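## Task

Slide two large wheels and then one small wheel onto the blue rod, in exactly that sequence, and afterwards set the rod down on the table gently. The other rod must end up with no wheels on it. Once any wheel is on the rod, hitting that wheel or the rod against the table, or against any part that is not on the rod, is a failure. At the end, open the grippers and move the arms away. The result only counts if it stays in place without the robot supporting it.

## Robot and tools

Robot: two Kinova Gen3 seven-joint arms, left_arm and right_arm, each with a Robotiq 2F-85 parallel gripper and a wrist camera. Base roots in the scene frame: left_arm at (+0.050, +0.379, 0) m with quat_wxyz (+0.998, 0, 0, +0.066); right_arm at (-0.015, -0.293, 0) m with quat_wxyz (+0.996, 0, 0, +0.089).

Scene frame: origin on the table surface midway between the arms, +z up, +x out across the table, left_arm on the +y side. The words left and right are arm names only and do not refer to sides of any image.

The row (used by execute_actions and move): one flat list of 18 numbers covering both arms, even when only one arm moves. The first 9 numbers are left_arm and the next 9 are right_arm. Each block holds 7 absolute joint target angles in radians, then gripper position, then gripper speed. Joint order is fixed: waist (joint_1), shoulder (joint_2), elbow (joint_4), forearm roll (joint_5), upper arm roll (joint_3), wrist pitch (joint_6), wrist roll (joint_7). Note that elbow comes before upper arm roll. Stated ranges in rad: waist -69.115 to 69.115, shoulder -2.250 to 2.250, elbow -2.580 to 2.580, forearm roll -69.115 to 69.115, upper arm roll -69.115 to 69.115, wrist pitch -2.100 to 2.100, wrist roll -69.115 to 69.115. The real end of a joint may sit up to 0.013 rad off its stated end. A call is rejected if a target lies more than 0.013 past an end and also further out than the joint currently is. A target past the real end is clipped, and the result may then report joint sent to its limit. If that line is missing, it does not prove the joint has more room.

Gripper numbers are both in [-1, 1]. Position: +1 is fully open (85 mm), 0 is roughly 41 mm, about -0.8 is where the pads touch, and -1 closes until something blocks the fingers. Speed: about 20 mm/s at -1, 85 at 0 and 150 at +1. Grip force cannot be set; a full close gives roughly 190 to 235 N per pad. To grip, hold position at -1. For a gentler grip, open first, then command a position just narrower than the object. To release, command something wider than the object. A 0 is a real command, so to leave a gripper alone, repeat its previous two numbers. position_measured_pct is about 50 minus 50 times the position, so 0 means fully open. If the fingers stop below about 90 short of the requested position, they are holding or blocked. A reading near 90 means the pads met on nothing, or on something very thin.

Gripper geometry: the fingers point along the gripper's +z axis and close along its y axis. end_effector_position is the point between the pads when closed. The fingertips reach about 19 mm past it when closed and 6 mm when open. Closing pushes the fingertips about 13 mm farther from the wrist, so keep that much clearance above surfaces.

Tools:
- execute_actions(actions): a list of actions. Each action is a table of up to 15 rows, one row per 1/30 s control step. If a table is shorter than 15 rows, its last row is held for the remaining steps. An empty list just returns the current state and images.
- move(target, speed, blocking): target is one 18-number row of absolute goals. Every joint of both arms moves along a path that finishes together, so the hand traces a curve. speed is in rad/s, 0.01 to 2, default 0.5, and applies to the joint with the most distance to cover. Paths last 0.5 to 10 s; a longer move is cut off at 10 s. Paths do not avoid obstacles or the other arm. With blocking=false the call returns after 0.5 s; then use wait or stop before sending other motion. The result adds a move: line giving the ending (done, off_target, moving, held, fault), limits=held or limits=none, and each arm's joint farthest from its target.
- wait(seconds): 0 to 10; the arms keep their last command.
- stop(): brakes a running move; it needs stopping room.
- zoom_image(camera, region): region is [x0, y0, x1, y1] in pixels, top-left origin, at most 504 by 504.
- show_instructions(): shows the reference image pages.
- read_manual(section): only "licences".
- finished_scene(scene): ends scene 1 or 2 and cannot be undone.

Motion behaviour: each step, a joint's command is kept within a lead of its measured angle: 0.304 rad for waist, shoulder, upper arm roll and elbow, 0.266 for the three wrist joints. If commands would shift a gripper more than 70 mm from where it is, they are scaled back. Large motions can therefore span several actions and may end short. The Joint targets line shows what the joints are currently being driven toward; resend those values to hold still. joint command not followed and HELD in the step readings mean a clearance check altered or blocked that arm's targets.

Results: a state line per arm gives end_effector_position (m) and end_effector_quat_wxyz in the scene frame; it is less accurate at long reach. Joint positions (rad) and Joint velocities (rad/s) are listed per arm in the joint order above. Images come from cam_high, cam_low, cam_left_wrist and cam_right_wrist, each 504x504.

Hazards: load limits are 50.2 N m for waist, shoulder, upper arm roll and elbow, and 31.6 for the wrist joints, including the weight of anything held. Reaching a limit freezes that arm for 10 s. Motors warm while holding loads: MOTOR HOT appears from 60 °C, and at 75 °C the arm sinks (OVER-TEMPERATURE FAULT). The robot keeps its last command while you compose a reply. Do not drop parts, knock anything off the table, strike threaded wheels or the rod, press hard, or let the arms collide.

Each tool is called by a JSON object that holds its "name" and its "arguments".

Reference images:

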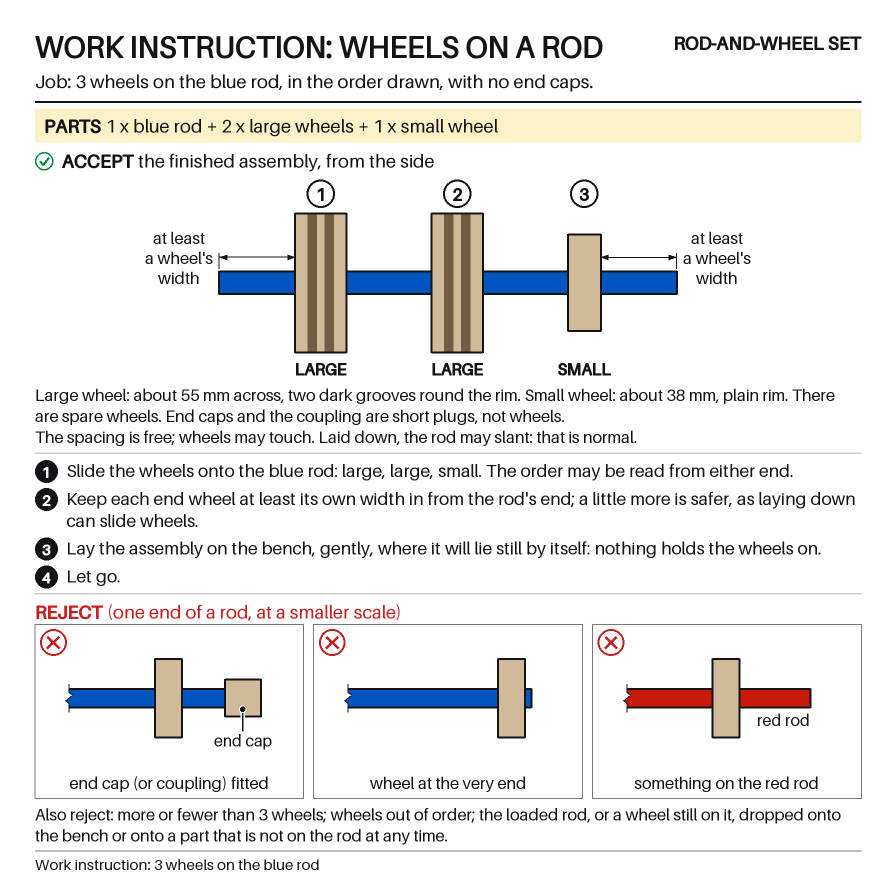

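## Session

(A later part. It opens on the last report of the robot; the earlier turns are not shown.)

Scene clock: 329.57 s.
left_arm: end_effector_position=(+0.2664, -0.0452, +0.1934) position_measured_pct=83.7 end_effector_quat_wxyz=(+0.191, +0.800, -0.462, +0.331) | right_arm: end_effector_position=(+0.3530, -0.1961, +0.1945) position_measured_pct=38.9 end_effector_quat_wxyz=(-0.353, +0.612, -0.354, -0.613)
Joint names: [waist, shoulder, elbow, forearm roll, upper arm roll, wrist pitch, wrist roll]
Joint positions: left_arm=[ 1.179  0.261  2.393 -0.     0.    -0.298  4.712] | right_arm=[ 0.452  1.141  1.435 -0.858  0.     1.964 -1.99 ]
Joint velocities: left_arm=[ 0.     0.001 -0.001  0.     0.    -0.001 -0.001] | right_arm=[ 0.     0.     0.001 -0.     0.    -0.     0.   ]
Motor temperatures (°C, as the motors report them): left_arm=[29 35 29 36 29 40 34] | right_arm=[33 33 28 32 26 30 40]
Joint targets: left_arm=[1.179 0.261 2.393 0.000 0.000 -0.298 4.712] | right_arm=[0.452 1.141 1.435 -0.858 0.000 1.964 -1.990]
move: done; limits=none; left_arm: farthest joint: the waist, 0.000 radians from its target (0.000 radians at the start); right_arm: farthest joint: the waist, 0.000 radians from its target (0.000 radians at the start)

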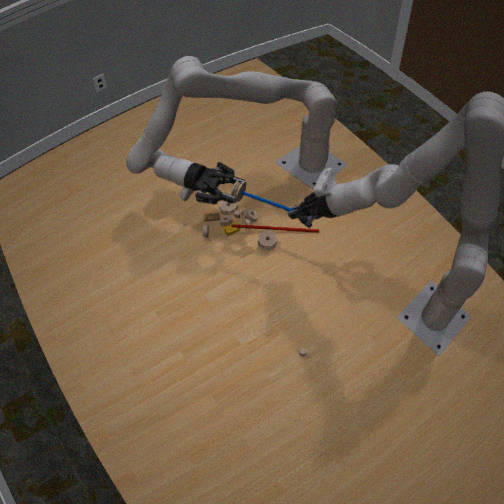

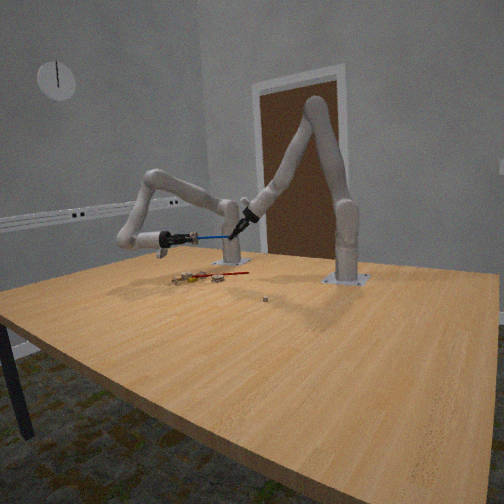

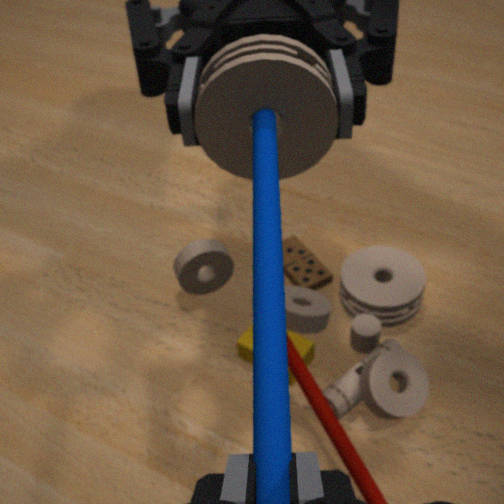

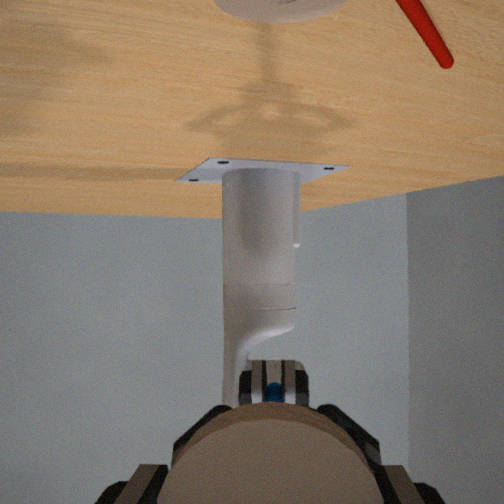

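{"name": "move", "arguments": {"target": [1.179,0.2839,2.3529,0,0,-0.2806,4.712,-1,0, 0.452,1.141,1.435,-0.858,0,1.964,-1.99,-1,0], "speed": 0.02}}

Scene clock: 334.50 s.
left_arm: end_effector_position=(+0.2733, -0.0573, +0.1933) position_measured_pct=83.7 end_effector_quat_wxyz=(+0.191, +0.800, -0.462, +0.331) | right_arm: end_effector_position=(+0.3530, -0.1961, +0.1945) position_measured_pct=38.9 end_effector_quat_wxyz=(-0.353, +0.612, -0.354, -0.613)
Joint names: [waist, shoulder, elbow, forearm roll, upper arm roll, wrist pitch, wrist roll]
Joint positions: left_arm=[ 1.179  0.284  2.353 -0.     0.    -0.28   4.712] | right_arm=[ 0.452  1.141  1.435 -0.858  0.     1.964 -1.99 ]
Joint velocities: left_arm=[-0.     0.    -0.001  0.001  0.     0.    -0.   ] | right_arm=[ 0.     0.    -0.    -0.     0.    -0.001  0.   ]
Motor temperatures (°C, as the motors report them): left_arm=[29 35 29 36 29 40 34] | right_arm=[33 33 28 32 26 30 40]
Joint targets: left_arm=[1.179 0.284 2.353 0.000 0.000 -0.281 4.712] | right_arm=[0.452 1.141 1.435 -0.858 0.000 1.964 -1.990]
move: done; limits=none; left_arm: farthest joint: the waist, 0.000 radians from its target (0.000 radians at the start); right_arm: farthest joint: the waist, 0.000 radians from its target (0.000 radians at the start)

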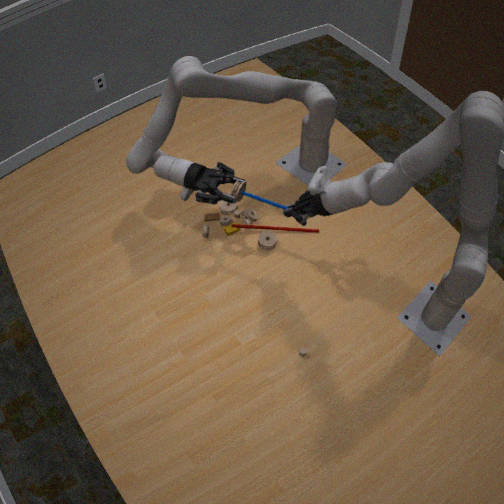

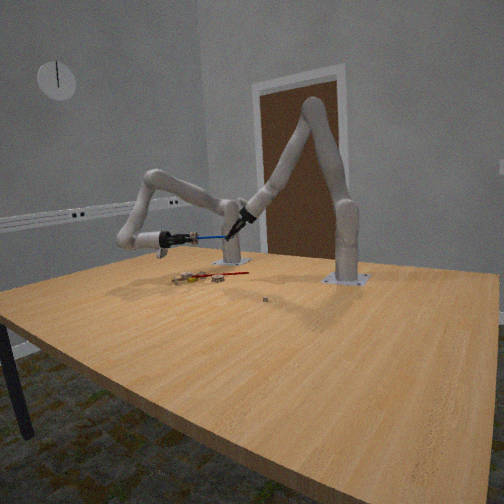

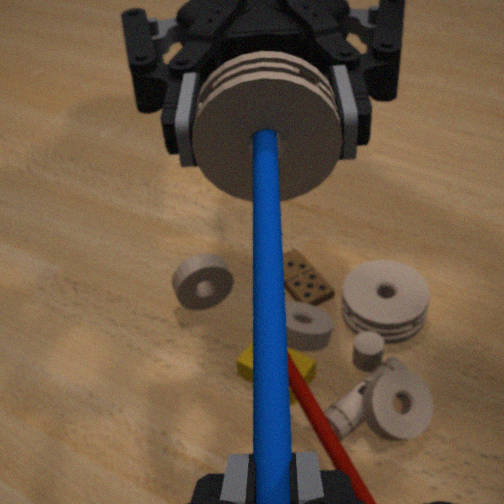

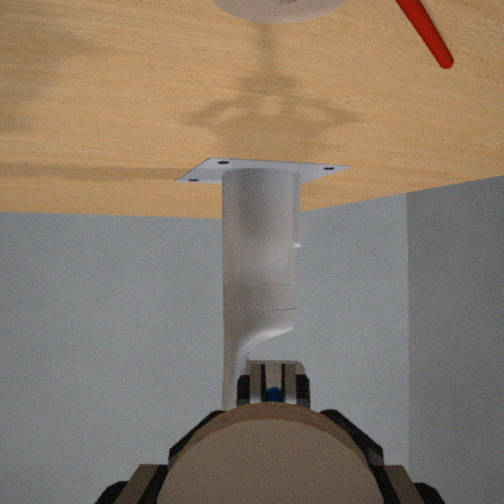

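{"name": "move", "arguments": {"target": [1.179,0.3433,2.2447,0,0,-0.2318,4.712,-1,0, 0.452,1.141,1.435,-0.858,0,1.964,-1.99,-1,0], "speed": 0.04}}

Scene clock: 343.53 s.
left_arm: end_effector_position=(+0.2918, -0.0894, +0.1933) position_measured_pct=83.7 end_effector_quat_wxyz=(+0.191, +0.800, -0.462, +0.331) | right_arm: end_effector_position=(+0.3530, -0.1961, +0.1945) position_measured_pct=38.9 end_effector_quat_wxyz=(-0.353, +0.612, -0.354, -0.613)
Joint names: [waist, shoulder, elbow, forearm roll, upper arm roll, wrist pitch, wrist roll]
Joint positions: left_arm=[ 1.179  0.343  2.245 -0.     0.    -0.232  4.712] | right_arm=[ 0.452  1.141  1.435 -0.858  0.     1.964 -1.99 ]
Joint velocities: left_arm=[-0.001  0.001 -0.001  0.001 -0.     0.001 -0.   ] | right_arm=[ 0.    -0.     0.001 -0.     0.    -0.    -0.   ]
Motor temperatures (°C, as the motors report them): left_arm=[29 35 29 36 29 40 34] | right_arm=[33 33 28 32 26 30 40]
Joint targets: left_arm=[1.179 0.343 2.245 0.000 0.000 -0.232 4.712] | right_arm=[0.452 1.141 1.435 -0.858 0.000 1.964 -1.990]
move: done; limits=none; left_arm: farthest joint: the waist, 0.000 radians from its target (0.000 radians at the start); right_arm: farthest joint: the waist, 0.000 radians from its target (0.000 radians at the start)

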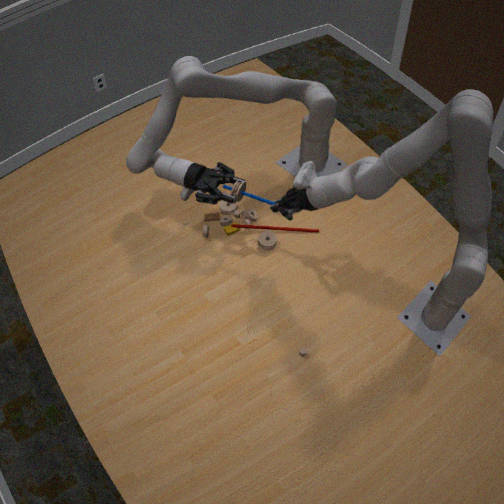

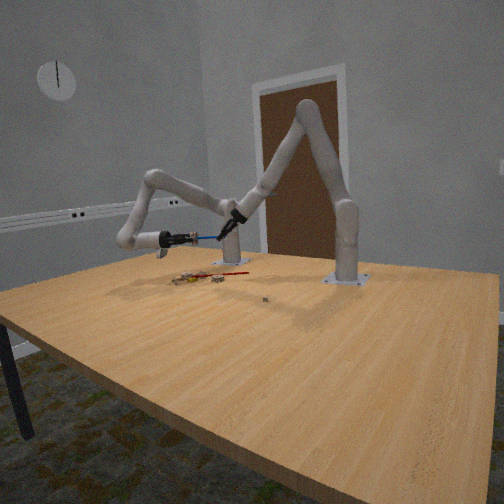

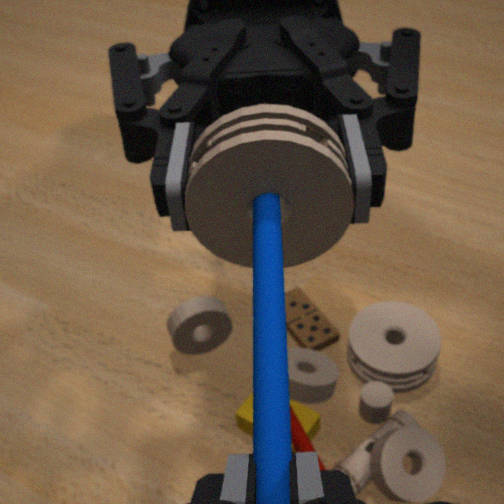

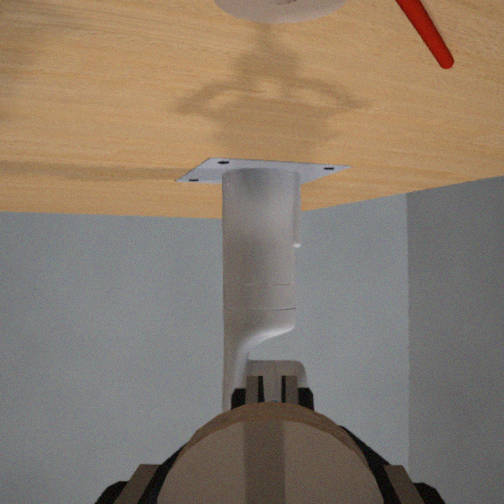

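{"name": "move", "arguments": {"target": [1.179,0.3433,2.2447,0,0,-0.2318,4.712,-1,0, 0.452,1.141,1.435,-0.858,0,1.964,-1.99,1,0]}}

{"name": "move", "arguments": {"target": [1.179,0.2211,2.4602,0,0,-0.3251,4.712,-1,0, 0.452,1.141,1.435,-0.858,0,1.964,-1.99,1,0], "speed": 0.1}}

Scene clock: 347.43 s.
left_arm: end_effector_position=(+0.2919, -0.0893, +0.1933) position_measured_pct=83.7 end_effector_quat_wxyz=(+0.191, +0.800, -0.462, +0.331) | right_arm: end_effector_position=(+0.3529, -0.1961, +0.1945) position_measured_pct=0.0 end_effector_quat_wxyz=(-0.353, +0.612, -0.354, -0.613)
Joint names: [waist, shoulder, elbow, forearm roll, upper arm roll, wrist pitch, wrist roll]
Joint positions: left_arm=[ 1.179  0.344  2.245  0.    -0.    -0.232  4.712] | right_arm=[ 0.452  1.141  1.435 -0.858 -0.     1.964 -1.99 ]
Joint velocities: left_arm=[ 0.    -0.001 -0.     0.     0.     0.001  0.   ] | right_arm=[ 0.     0.    -0.     0.001  0.    -0.    -0.   ]
Motor temperatures (°C, as the motors report them): left_arm=[29 35 29 36 29 40 34] | right_arm=[33 33 28 32 26 30 40]
Joint targets: left_arm=[1.179 0.343 2.245 0.000 0.000 -0.232 4.712] | right_arm=[0.452 1.141 1.435 -0.858 0.000 1.964 -1.990]
move: done; limits=none; left_arm: farthest joint: the waist, 0.000 radians from its target (0.000 radians at the start); right_arm: farthest joint: the waist, 0.000 radians from its target (0.000 radians at the start)

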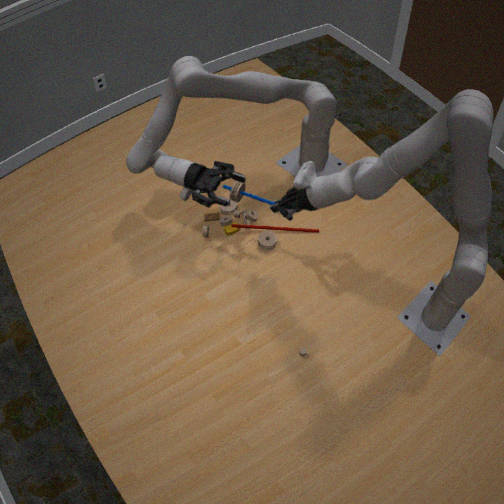

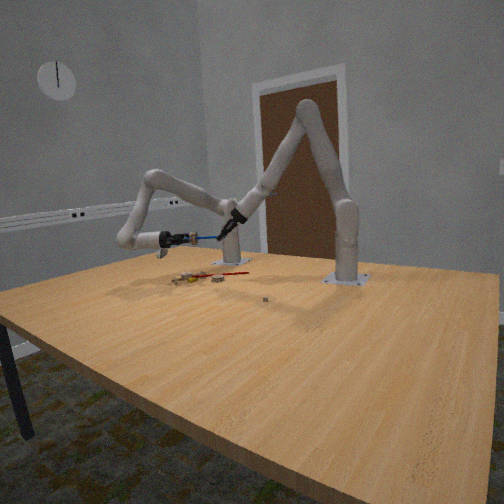

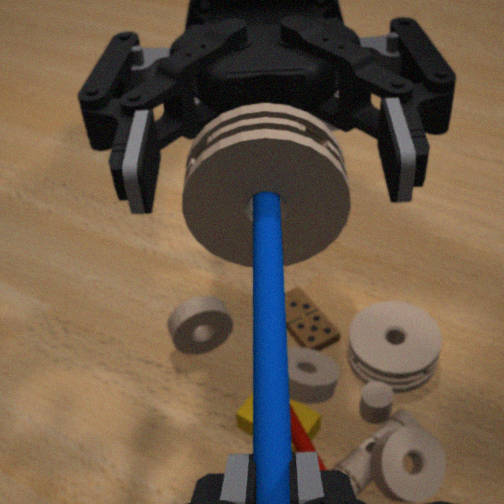

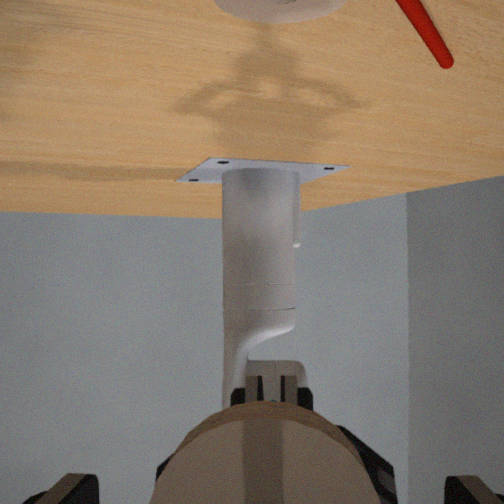

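Scene clock: 349.90 s.
left_arm: end_effector_position=(+0.2544, -0.0244, +0.1933) position_measured_pct=83.7 end_effector_quat_wxyz=(+0.191, +0.800, -0.462, +0.331) | right_arm: end_effector_position=(+0.3529, -0.1961, +0.1945) position_measured_pct=0.0 end_effector_quat_wxyz=(-0.353, +0.612, -0.354, -0.613)
Joint names: [waist, shoulder, elbow, forearm roll, upper arm roll, wrist pitch, wrist roll]
Joint positions: left_arm=[ 1.179  0.222  2.46  -0.     0.    -0.325  4.712] | right_arm=[ 0.452  1.141  1.435 -0.858 -0.     1.964 -1.99 ]
Joint velocities: left_arm=[-0.001 -0.003  0.001 -0.001 -0.    -0.    -0.   ] | right_arm=[-0.    -0.     0.001 -0.    -0.    -0.     0.   ]
Motor temperatures (°C, as the motors report them): left_arm=[29 35 29 36 29 40 34] | right_arm=[33 33 28 32 26 30 40]
Joint targets: left_arm=[1.179 0.221 2.460 0.000 0.000 -0.325 4.712] | right_arm=[0.452 1.141 1.435 -0.858 0.000 1.964 -1.990]
move: done; limits=none; left_arm: farthest joint: the waist, 0.000 radians from its target (0.000 radians at the start); right_arm: farthest joint: the waist, 0.000 radians from its target (0.000 radians at the start)

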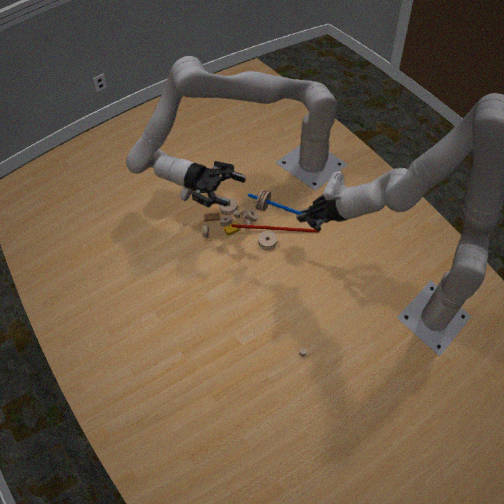

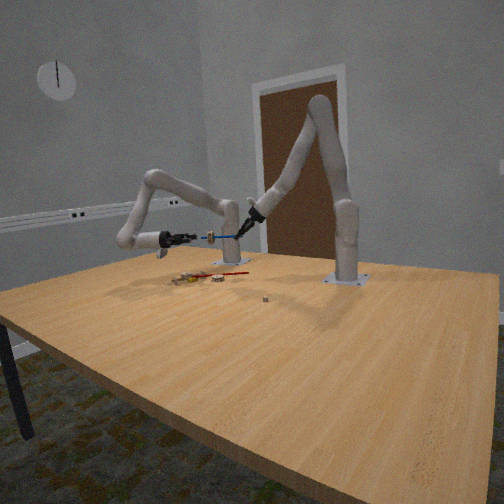

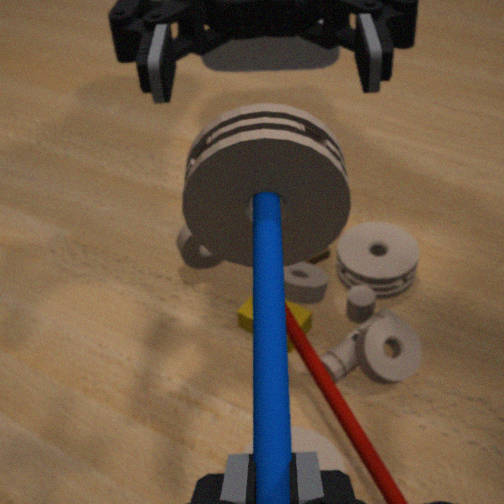

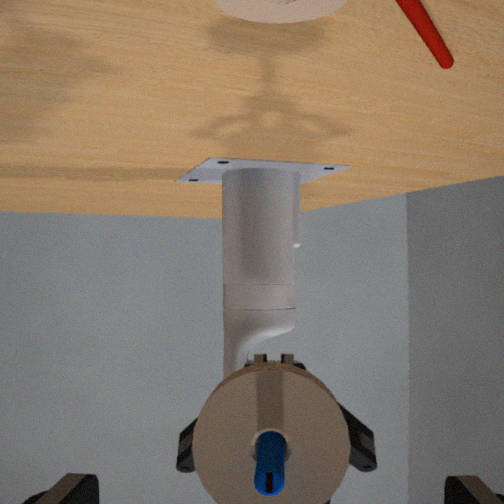

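{"name": "execute_actions", "arguments": {"actions": []}}

Scene clock: 362.73 s.
left_arm: end_effector_position=(+0.2544, -0.0244, +0.1934) position_measured_pct=83.7 end_effector_quat_wxyz=(+0.191, +0.800, -0.462, +0.331) | right_arm: end_effector_position=(+0.3529, -0.1961, +0.1945) position_measured_pct=0.0 end_effector_quat_wxyz=(-0.353, +0.612, -0.354, -0.613)
Joint names: [waist, shoulder, elbow, forearm roll, upper arm roll, wrist pitch, wrist roll]
Joint positions: left_arm=[ 1.179  0.221  2.46  -0.    -0.    -0.325  4.712] | right_arm=[ 0.452  1.141  1.435 -0.858 -0.     1.964 -1.99 ]
Joint velocities: left_arm=[ 0.     0.    -0.    -0.     0.    -0.001 -0.   ] | right_arm=[-0.     0.    -0.001 -0.001 -0.     0.    -0.   ]
Motor temperatures (°C, as the motors report them): left_arm=[29 35 29 36 29 40 34] | right_arm=[33 33 28 32 26 30 40]
Joint targets: left_arm=[1.179 0.221 2.460 0.000 0.000 -0.325 4.712] | right_arm=[0.452 1.141 1.435 -0.858 0.000 1.964 -1.990]

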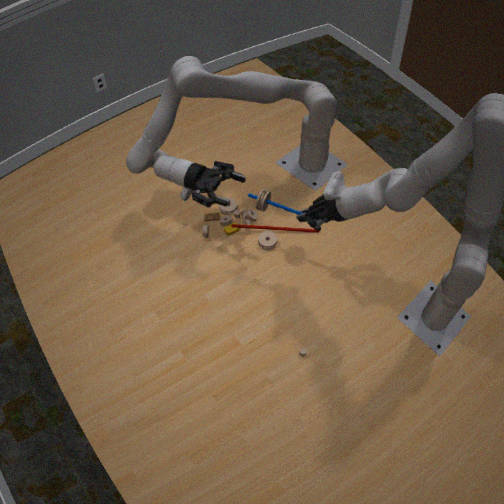

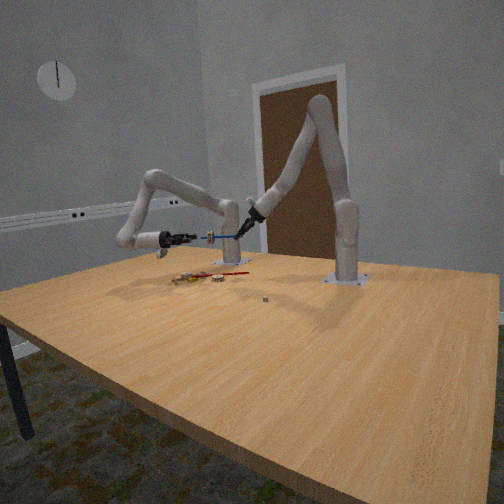

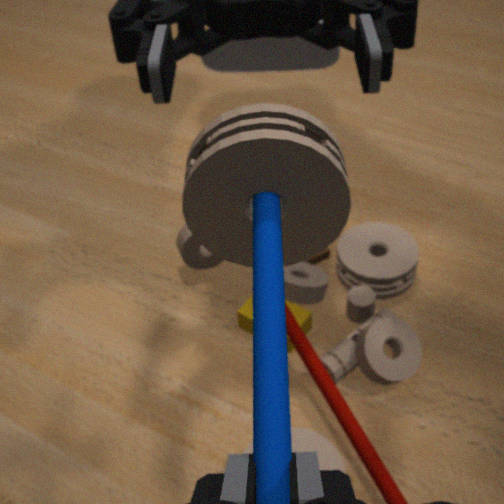

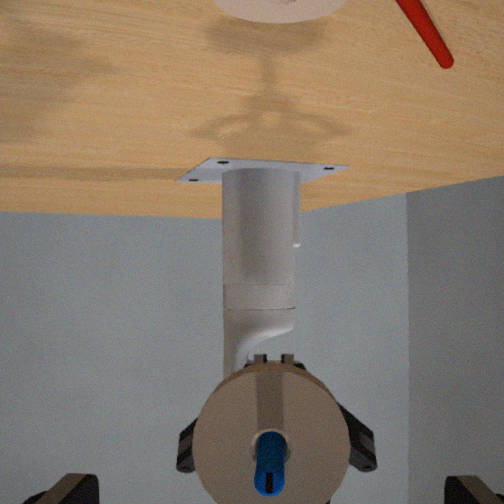

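{"name": "move", "arguments": {"target": [0.85,0.2211,2.4602,0,0,-0.3251,4.712,-1,0,0.452,1.141,1.435,-0.858,0,1.964,-1.99,1,0], "speed": 0.3}}

{"name": "move", "arguments": {"target": [0.85,0.2211,2.4602,0,0,-0.3251,4.712,-1,0,0.0896,0.3475,2.1382,0,0,0.6559,-1.571,0.66,0], "speed": 0.7}}

Scene clock: 376.23 s.
left_arm: end_effector_position=(+0.3737, +0.0633, +0.1934) position_measured_pct=83.7 end_effector_quat_wxyz=(+0.134, +0.865, -0.325, +0.358) | right_arm: end_effector_position=(+0.3529, -0.1961, +0.1945) position_measured_pct=0.0 end_effector_quat_wxyz=(-0.353, +0.612, -0.354, -0.613)
Joint names: [waist, shoulder, elbow, forearm roll, upper arm roll, wrist pitch, wrist roll]
Joint positions: left_arm=[ 0.85   0.221  2.46   0.    -0.    -0.325  4.712] | right_arm=[ 0.452  1.141  1.435 -0.858 -0.     1.964 -1.99 ]
Joint velocities: left_arm=[-0.003  0.001 -0.     0.001  0.    -0.    -0.001] | right_arm=[-0.  0.  0.  0.  0. -0. -0.]
Motor temperatures (°C, as the motors report them): left_arm=[29 34 29 36 29 40 34] | right_arm=[33 34 28 32 26 30 40]
Joint targets: left_arm=[0.850 0.221 2.460 0.000 0.000 -0.325 4.712] | right_arm=[0.452 1.141 1.435 -0.858 0.000 1.964 -1.990]
move: done; limits=none; left_arm: farthest joint: the waist, 0.000 radians from its target (0.329 radians at the start); right_arm: farthest joint: the waist, 0.000 radians from its target (0.000 radians at the start)

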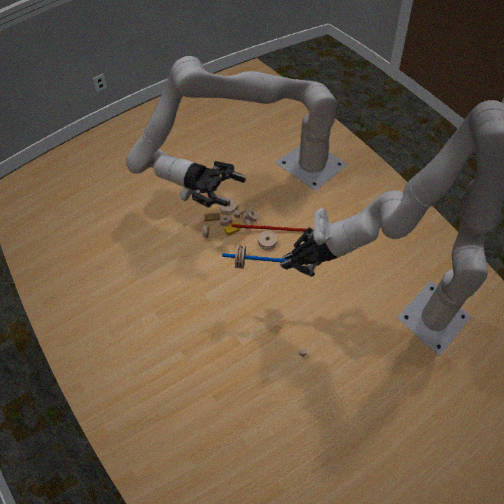

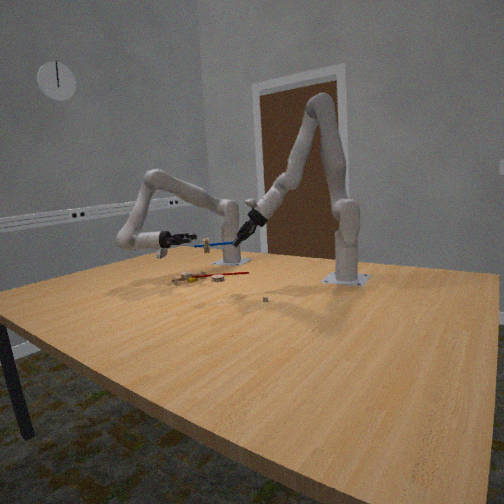

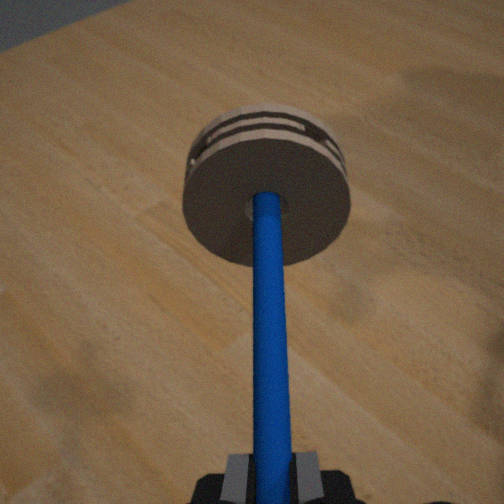

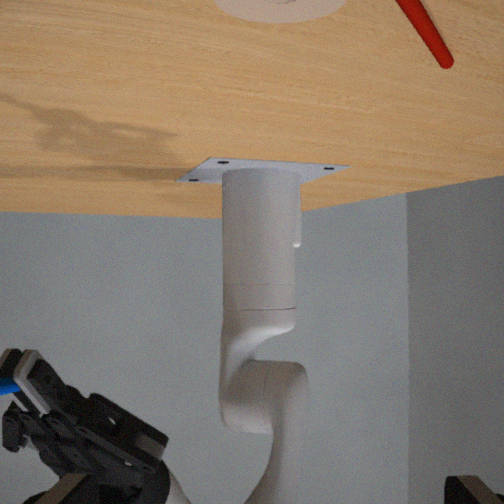

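Scene clock: 378.70 s.
left_arm: end_effector_position=(+0.3738, +0.0634, +0.1934) position_measured_pct=83.7 end_effector_quat_wxyz=(+0.134, +0.865, -0.325, +0.358) | right_arm: end_effector_position=(+0.3208, -0.2882, +0.1199) position_measured_pct=16.7 end_effector_quat_wxyz=(+0.000, +0.999, +0.044, -0.000)
Joint names: [waist, shoulder, elbow, forearm roll, upper arm roll, wrist pitch, wrist roll]
Joint positions: left_arm=[ 0.85   0.221  2.46  -0.    -0.    -0.325  4.712] | right_arm=[ 0.09   0.348  2.138 -0.    -0.     0.656 -1.571]
Joint velocities: left_arm=[ 0.    -0.    -0.     0.001 -0.001  0.001 -0.   ] | right_arm=[-0.001 -0.003 -0.    -0.    -0.    -0.     0.   ]
Motor temperatures (°C, as the motors report them): left_arm=[29 34 29 36 29 40 34] | right_arm=[33 34 28 32 26 30 40]
Joint targets: left_arm=[0.850 0.221 2.460 0.000 0.000 -0.325 4.712] | right_arm=[0.090 0.347 2.138 0.000 0.000 0.656 -1.571]
move: done; limits=none; left_arm: farthest joint: the waist, 0.000 radians from its target (0.000 radians at the start); right_arm: farthest joint: the waist, 0.000 radians from its target (0.362 radians at the start)

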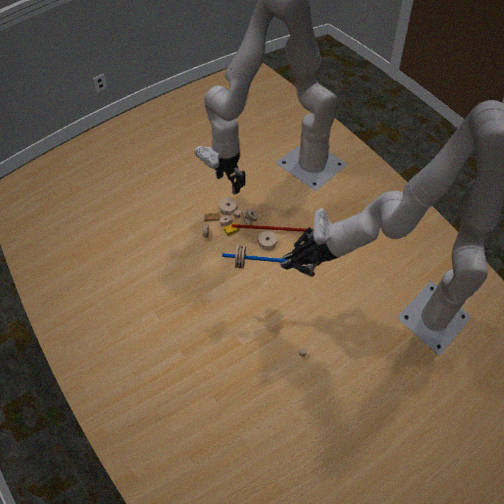

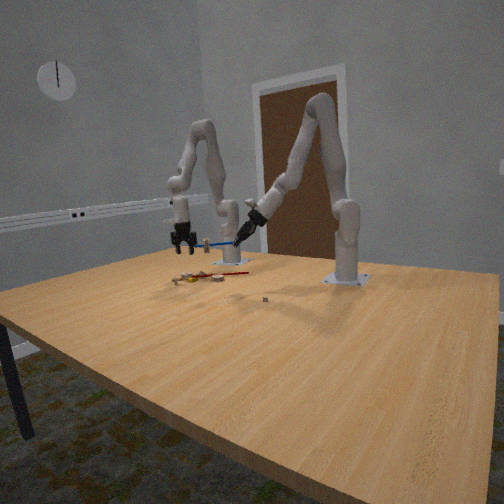

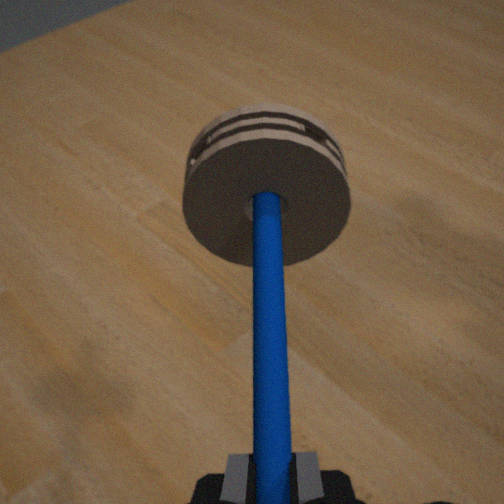

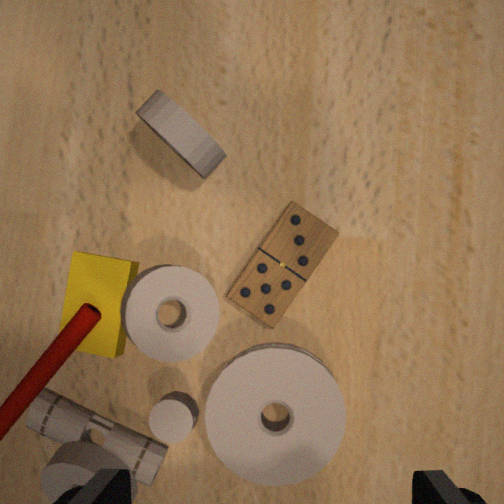

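{"name": "move", "arguments": {"target": [0.85,0.2211,2.4602,0,0,-0.3251,4.712,-1,0,0.0995,0.474,2.1809,0,0,0.4867,-0.786,0.66,0], "speed": 0.6}}

Scene clock: 393.03 s.
left_arm: end_effector_position=(+0.3738, +0.0634, +0.1934) position_measured_pct=83.7 end_effector_quat_wxyz=(+0.134, +0.865, -0.325, +0.358) | right_arm: end_effector_position=(+0.3250, -0.2911, +0.0701) position_measured_pct=16.7 end_effector_quat_wxyz=(+0.000, +0.908, +0.419, +0.000)
Joint names: [waist, shoulder, elbow, forearm roll, upper arm roll, wrist pitch, wrist roll]
Joint positions: left_arm=[ 0.85   0.221  2.46  -0.    -0.    -0.325  4.712] | right_arm=[ 0.099  0.474  2.181  0.     0.     0.487 -0.786]
Joint velocities: left_arm=[ 0.    -0.001 -0.    -0.     0.    -0.001 -0.   ] | right_arm=[ 0.     0.002 -0.001  0.    -0.    -0.     0.   ]
Motor temperatures (°C, as the motors report them): left_arm=[29 34 29 36 29 40 34] | right_arm=[33 33 28 32 26 30 40]
Joint targets: left_arm=[0.850 0.221 2.460 0.000 0.000 -0.325 4.712] | right_arm=[0.100 0.474 2.181 0.000 0.000 0.487 -0.786]
move: done; limits=none; left_arm: farthest joint: the waist, 0.000 radians from its target (0.000 radians at the start); right_arm: farthest joint: the waist, 0.000 radians from its target (0.010 radians at the start)

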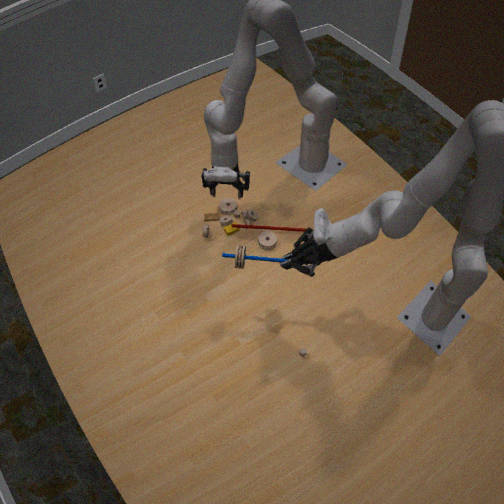

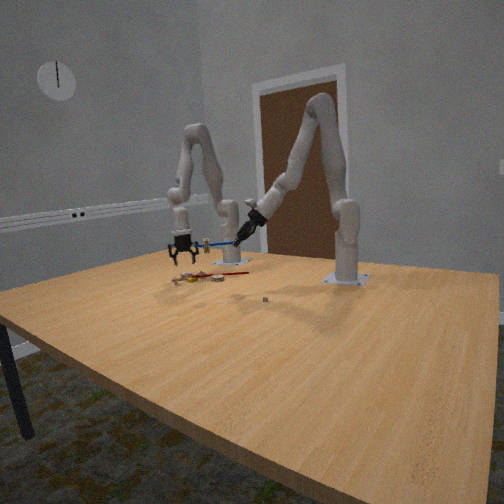

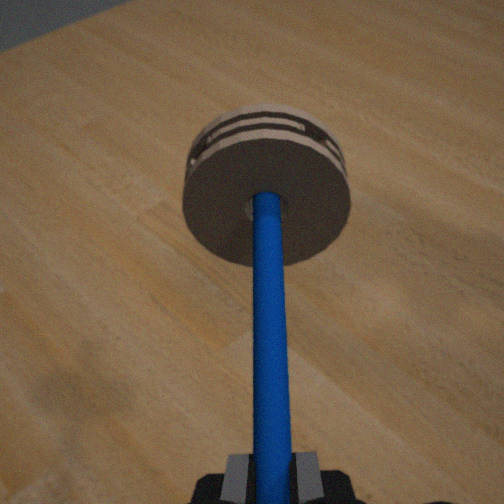

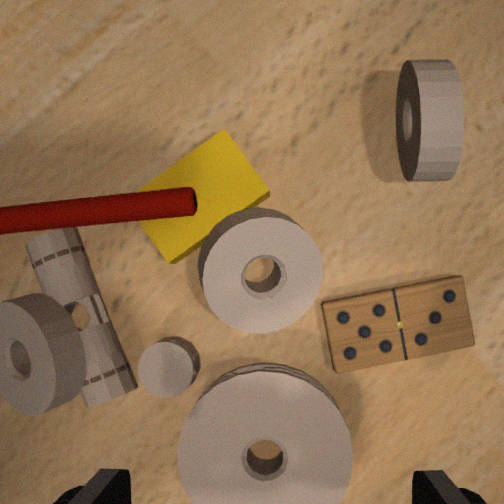

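{"name": "move", "arguments": {"target": [0.85,0.2211,2.4602,0,0,-0.3251,4.712,-1,0,0.0995,0.612,2.2147,0,0,0.3149,-0.786,0.66,0], "speed": 0.2}}

{"name": "move", "arguments": {"target": [0.85,0.2211,2.4602,0,0,-0.3251,4.712,-1,0,0.0995,0.612,2.2147,0,0,0.3149,-0.786,-1,0], "speed": 0.2}}

Scene clock: 396.40 s.
left_arm: end_effector_position=(+0.3738, +0.0634, +0.1934) position_measured_pct=83.7 end_effector_quat_wxyz=(+0.134, +0.865, -0.325, +0.358) | right_arm: end_effector_position=(+0.3251, -0.2911, +0.0191) position_measured_pct=16.7 end_effector_quat_wxyz=(+0.000, +0.908, +0.419, +0.000)
Joint names: [waist, shoulder, elbow, forearm roll, upper arm roll, wrist pitch, wrist roll]
Joint positions: left_arm=[ 0.85   0.221  2.46  -0.    -0.    -0.325  4.712] | right_arm=[ 0.099  0.612  2.215  0.    -0.     0.315 -0.786]
Joint velocities: left_arm=[-0.001 -0.001  0.     0.001  0.     0.001  0.   ] | right_arm=[ 0.     0.003 -0.001 -0.    -0.    -0.    -0.   ]
Motor temperatures (°C, as the motors report them): left_arm=[29 34 29 36 29 40 34] | right_arm=[33 33 28 32 26 30 40]
Joint targets: left_arm=[0.850 0.221 2.460 0.000 0.000 -0.325 4.712] | right_arm=[0.100 0.612 2.215 0.000 0.000 0.315 -0.786]
move: done; limits=none; left_arm: farthest joint: the waist, 0.000 radians from its target (0.000 radians at the start); right_arm: farthest joint: the waist, 0.000 radians from its target (0.000 radians at the start)

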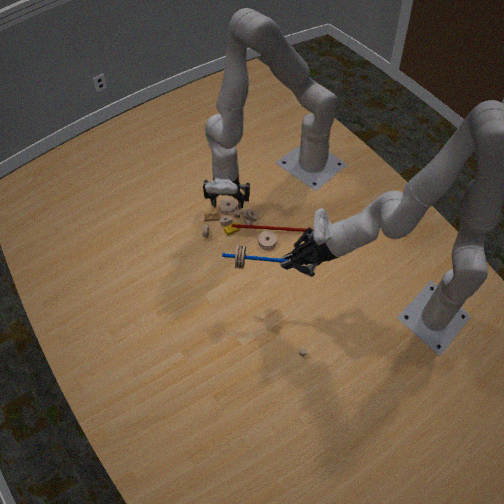

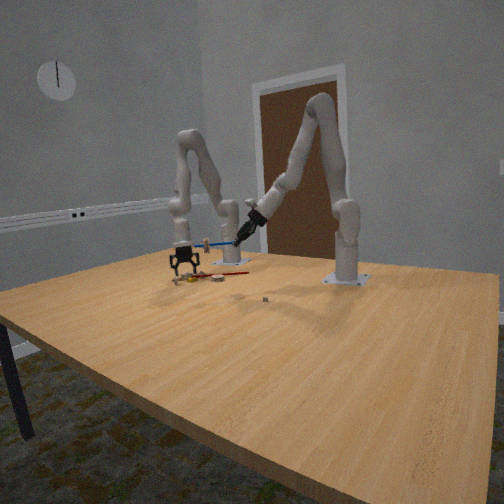

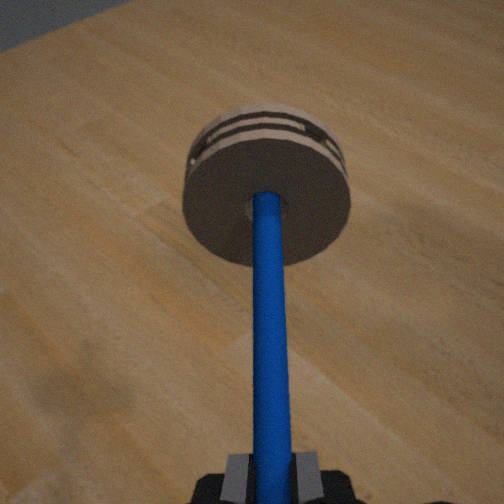

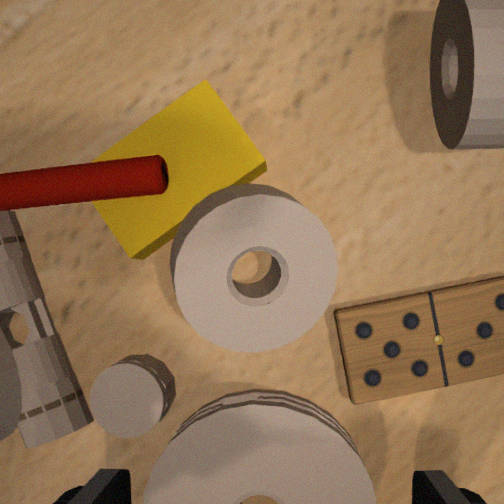

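Scene clock: 397.10 s.
left_arm: end_effector_position=(+0.3738, +0.0634, +0.1934) position_measured_pct=83.7 end_effector_quat_wxyz=(+0.134, +0.865, -0.325, +0.358) | right_arm: end_effector_position=(+0.3250, -0.2911, +0.0201) position_measured_pct=39.3 end_effector_quat_wxyz=(+0.000, +0.908, +0.419, +0.001)
Joint names: [waist, shoulder, elbow, forearm roll, upper arm roll, wrist pitch, wrist roll]
Joint positions: left_arm=[ 0.85   0.221  2.46  -0.    -0.    -0.325  4.712] | right_arm=[ 0.099  0.609  2.215  0.    -0.     0.317 -0.786]
Joint velocities: left_arm=[-0.001  0.     0.    -0.001 -0.    -0.001  0.   ] | right_arm=[-0.     0.    -0.001 -0.     0.    -0.     0.   ]
Motor temperatures (°C, as the motors report them): left_arm=[29 34 29 36 29 40 34] | right_arm=[33 33 28 32 26 30 40]
Joint targets: left_arm=[0.850 0.221 2.460 0.000 0.000 -0.325 4.712] | right_arm=[0.100 0.612 2.215 0.000 0.000 0.315 -0.786]
move: done; limits=none; left_arm: farthest joint: the waist, 0.000 radians from its target (0.000 radians at the start); right_arm: farthest joint: the shoulder, 0.003 radians from its target (0.000 radians at the start)

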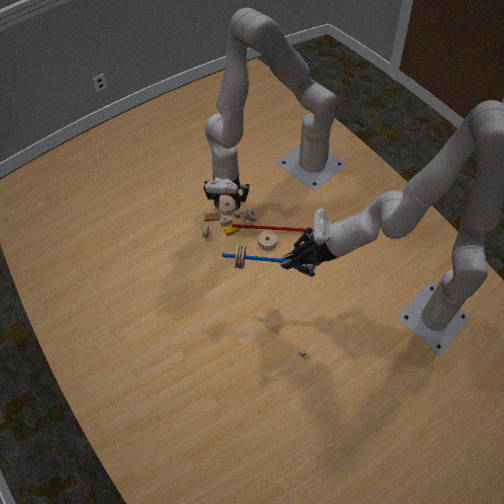

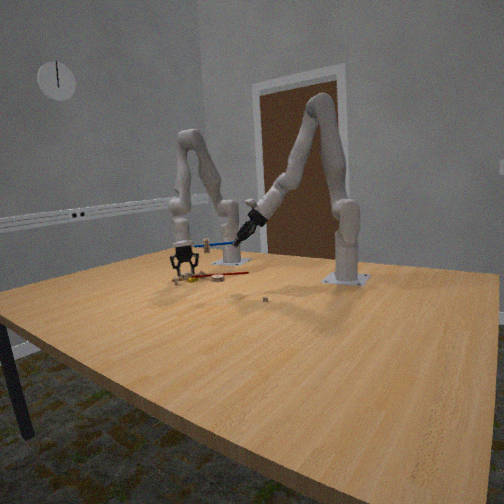

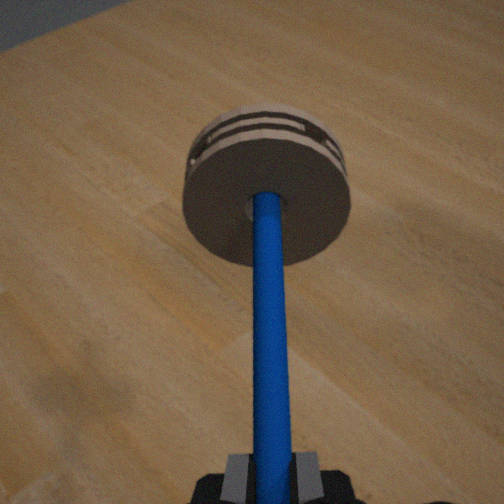

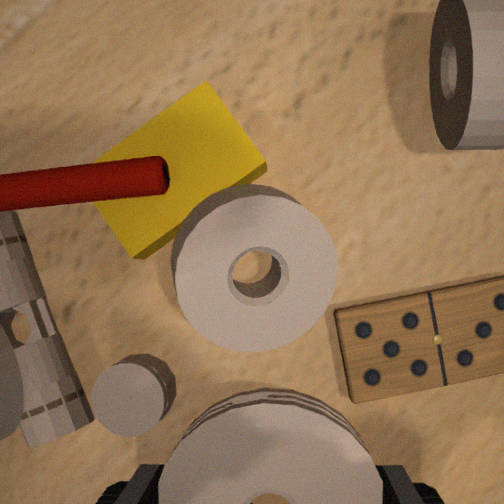

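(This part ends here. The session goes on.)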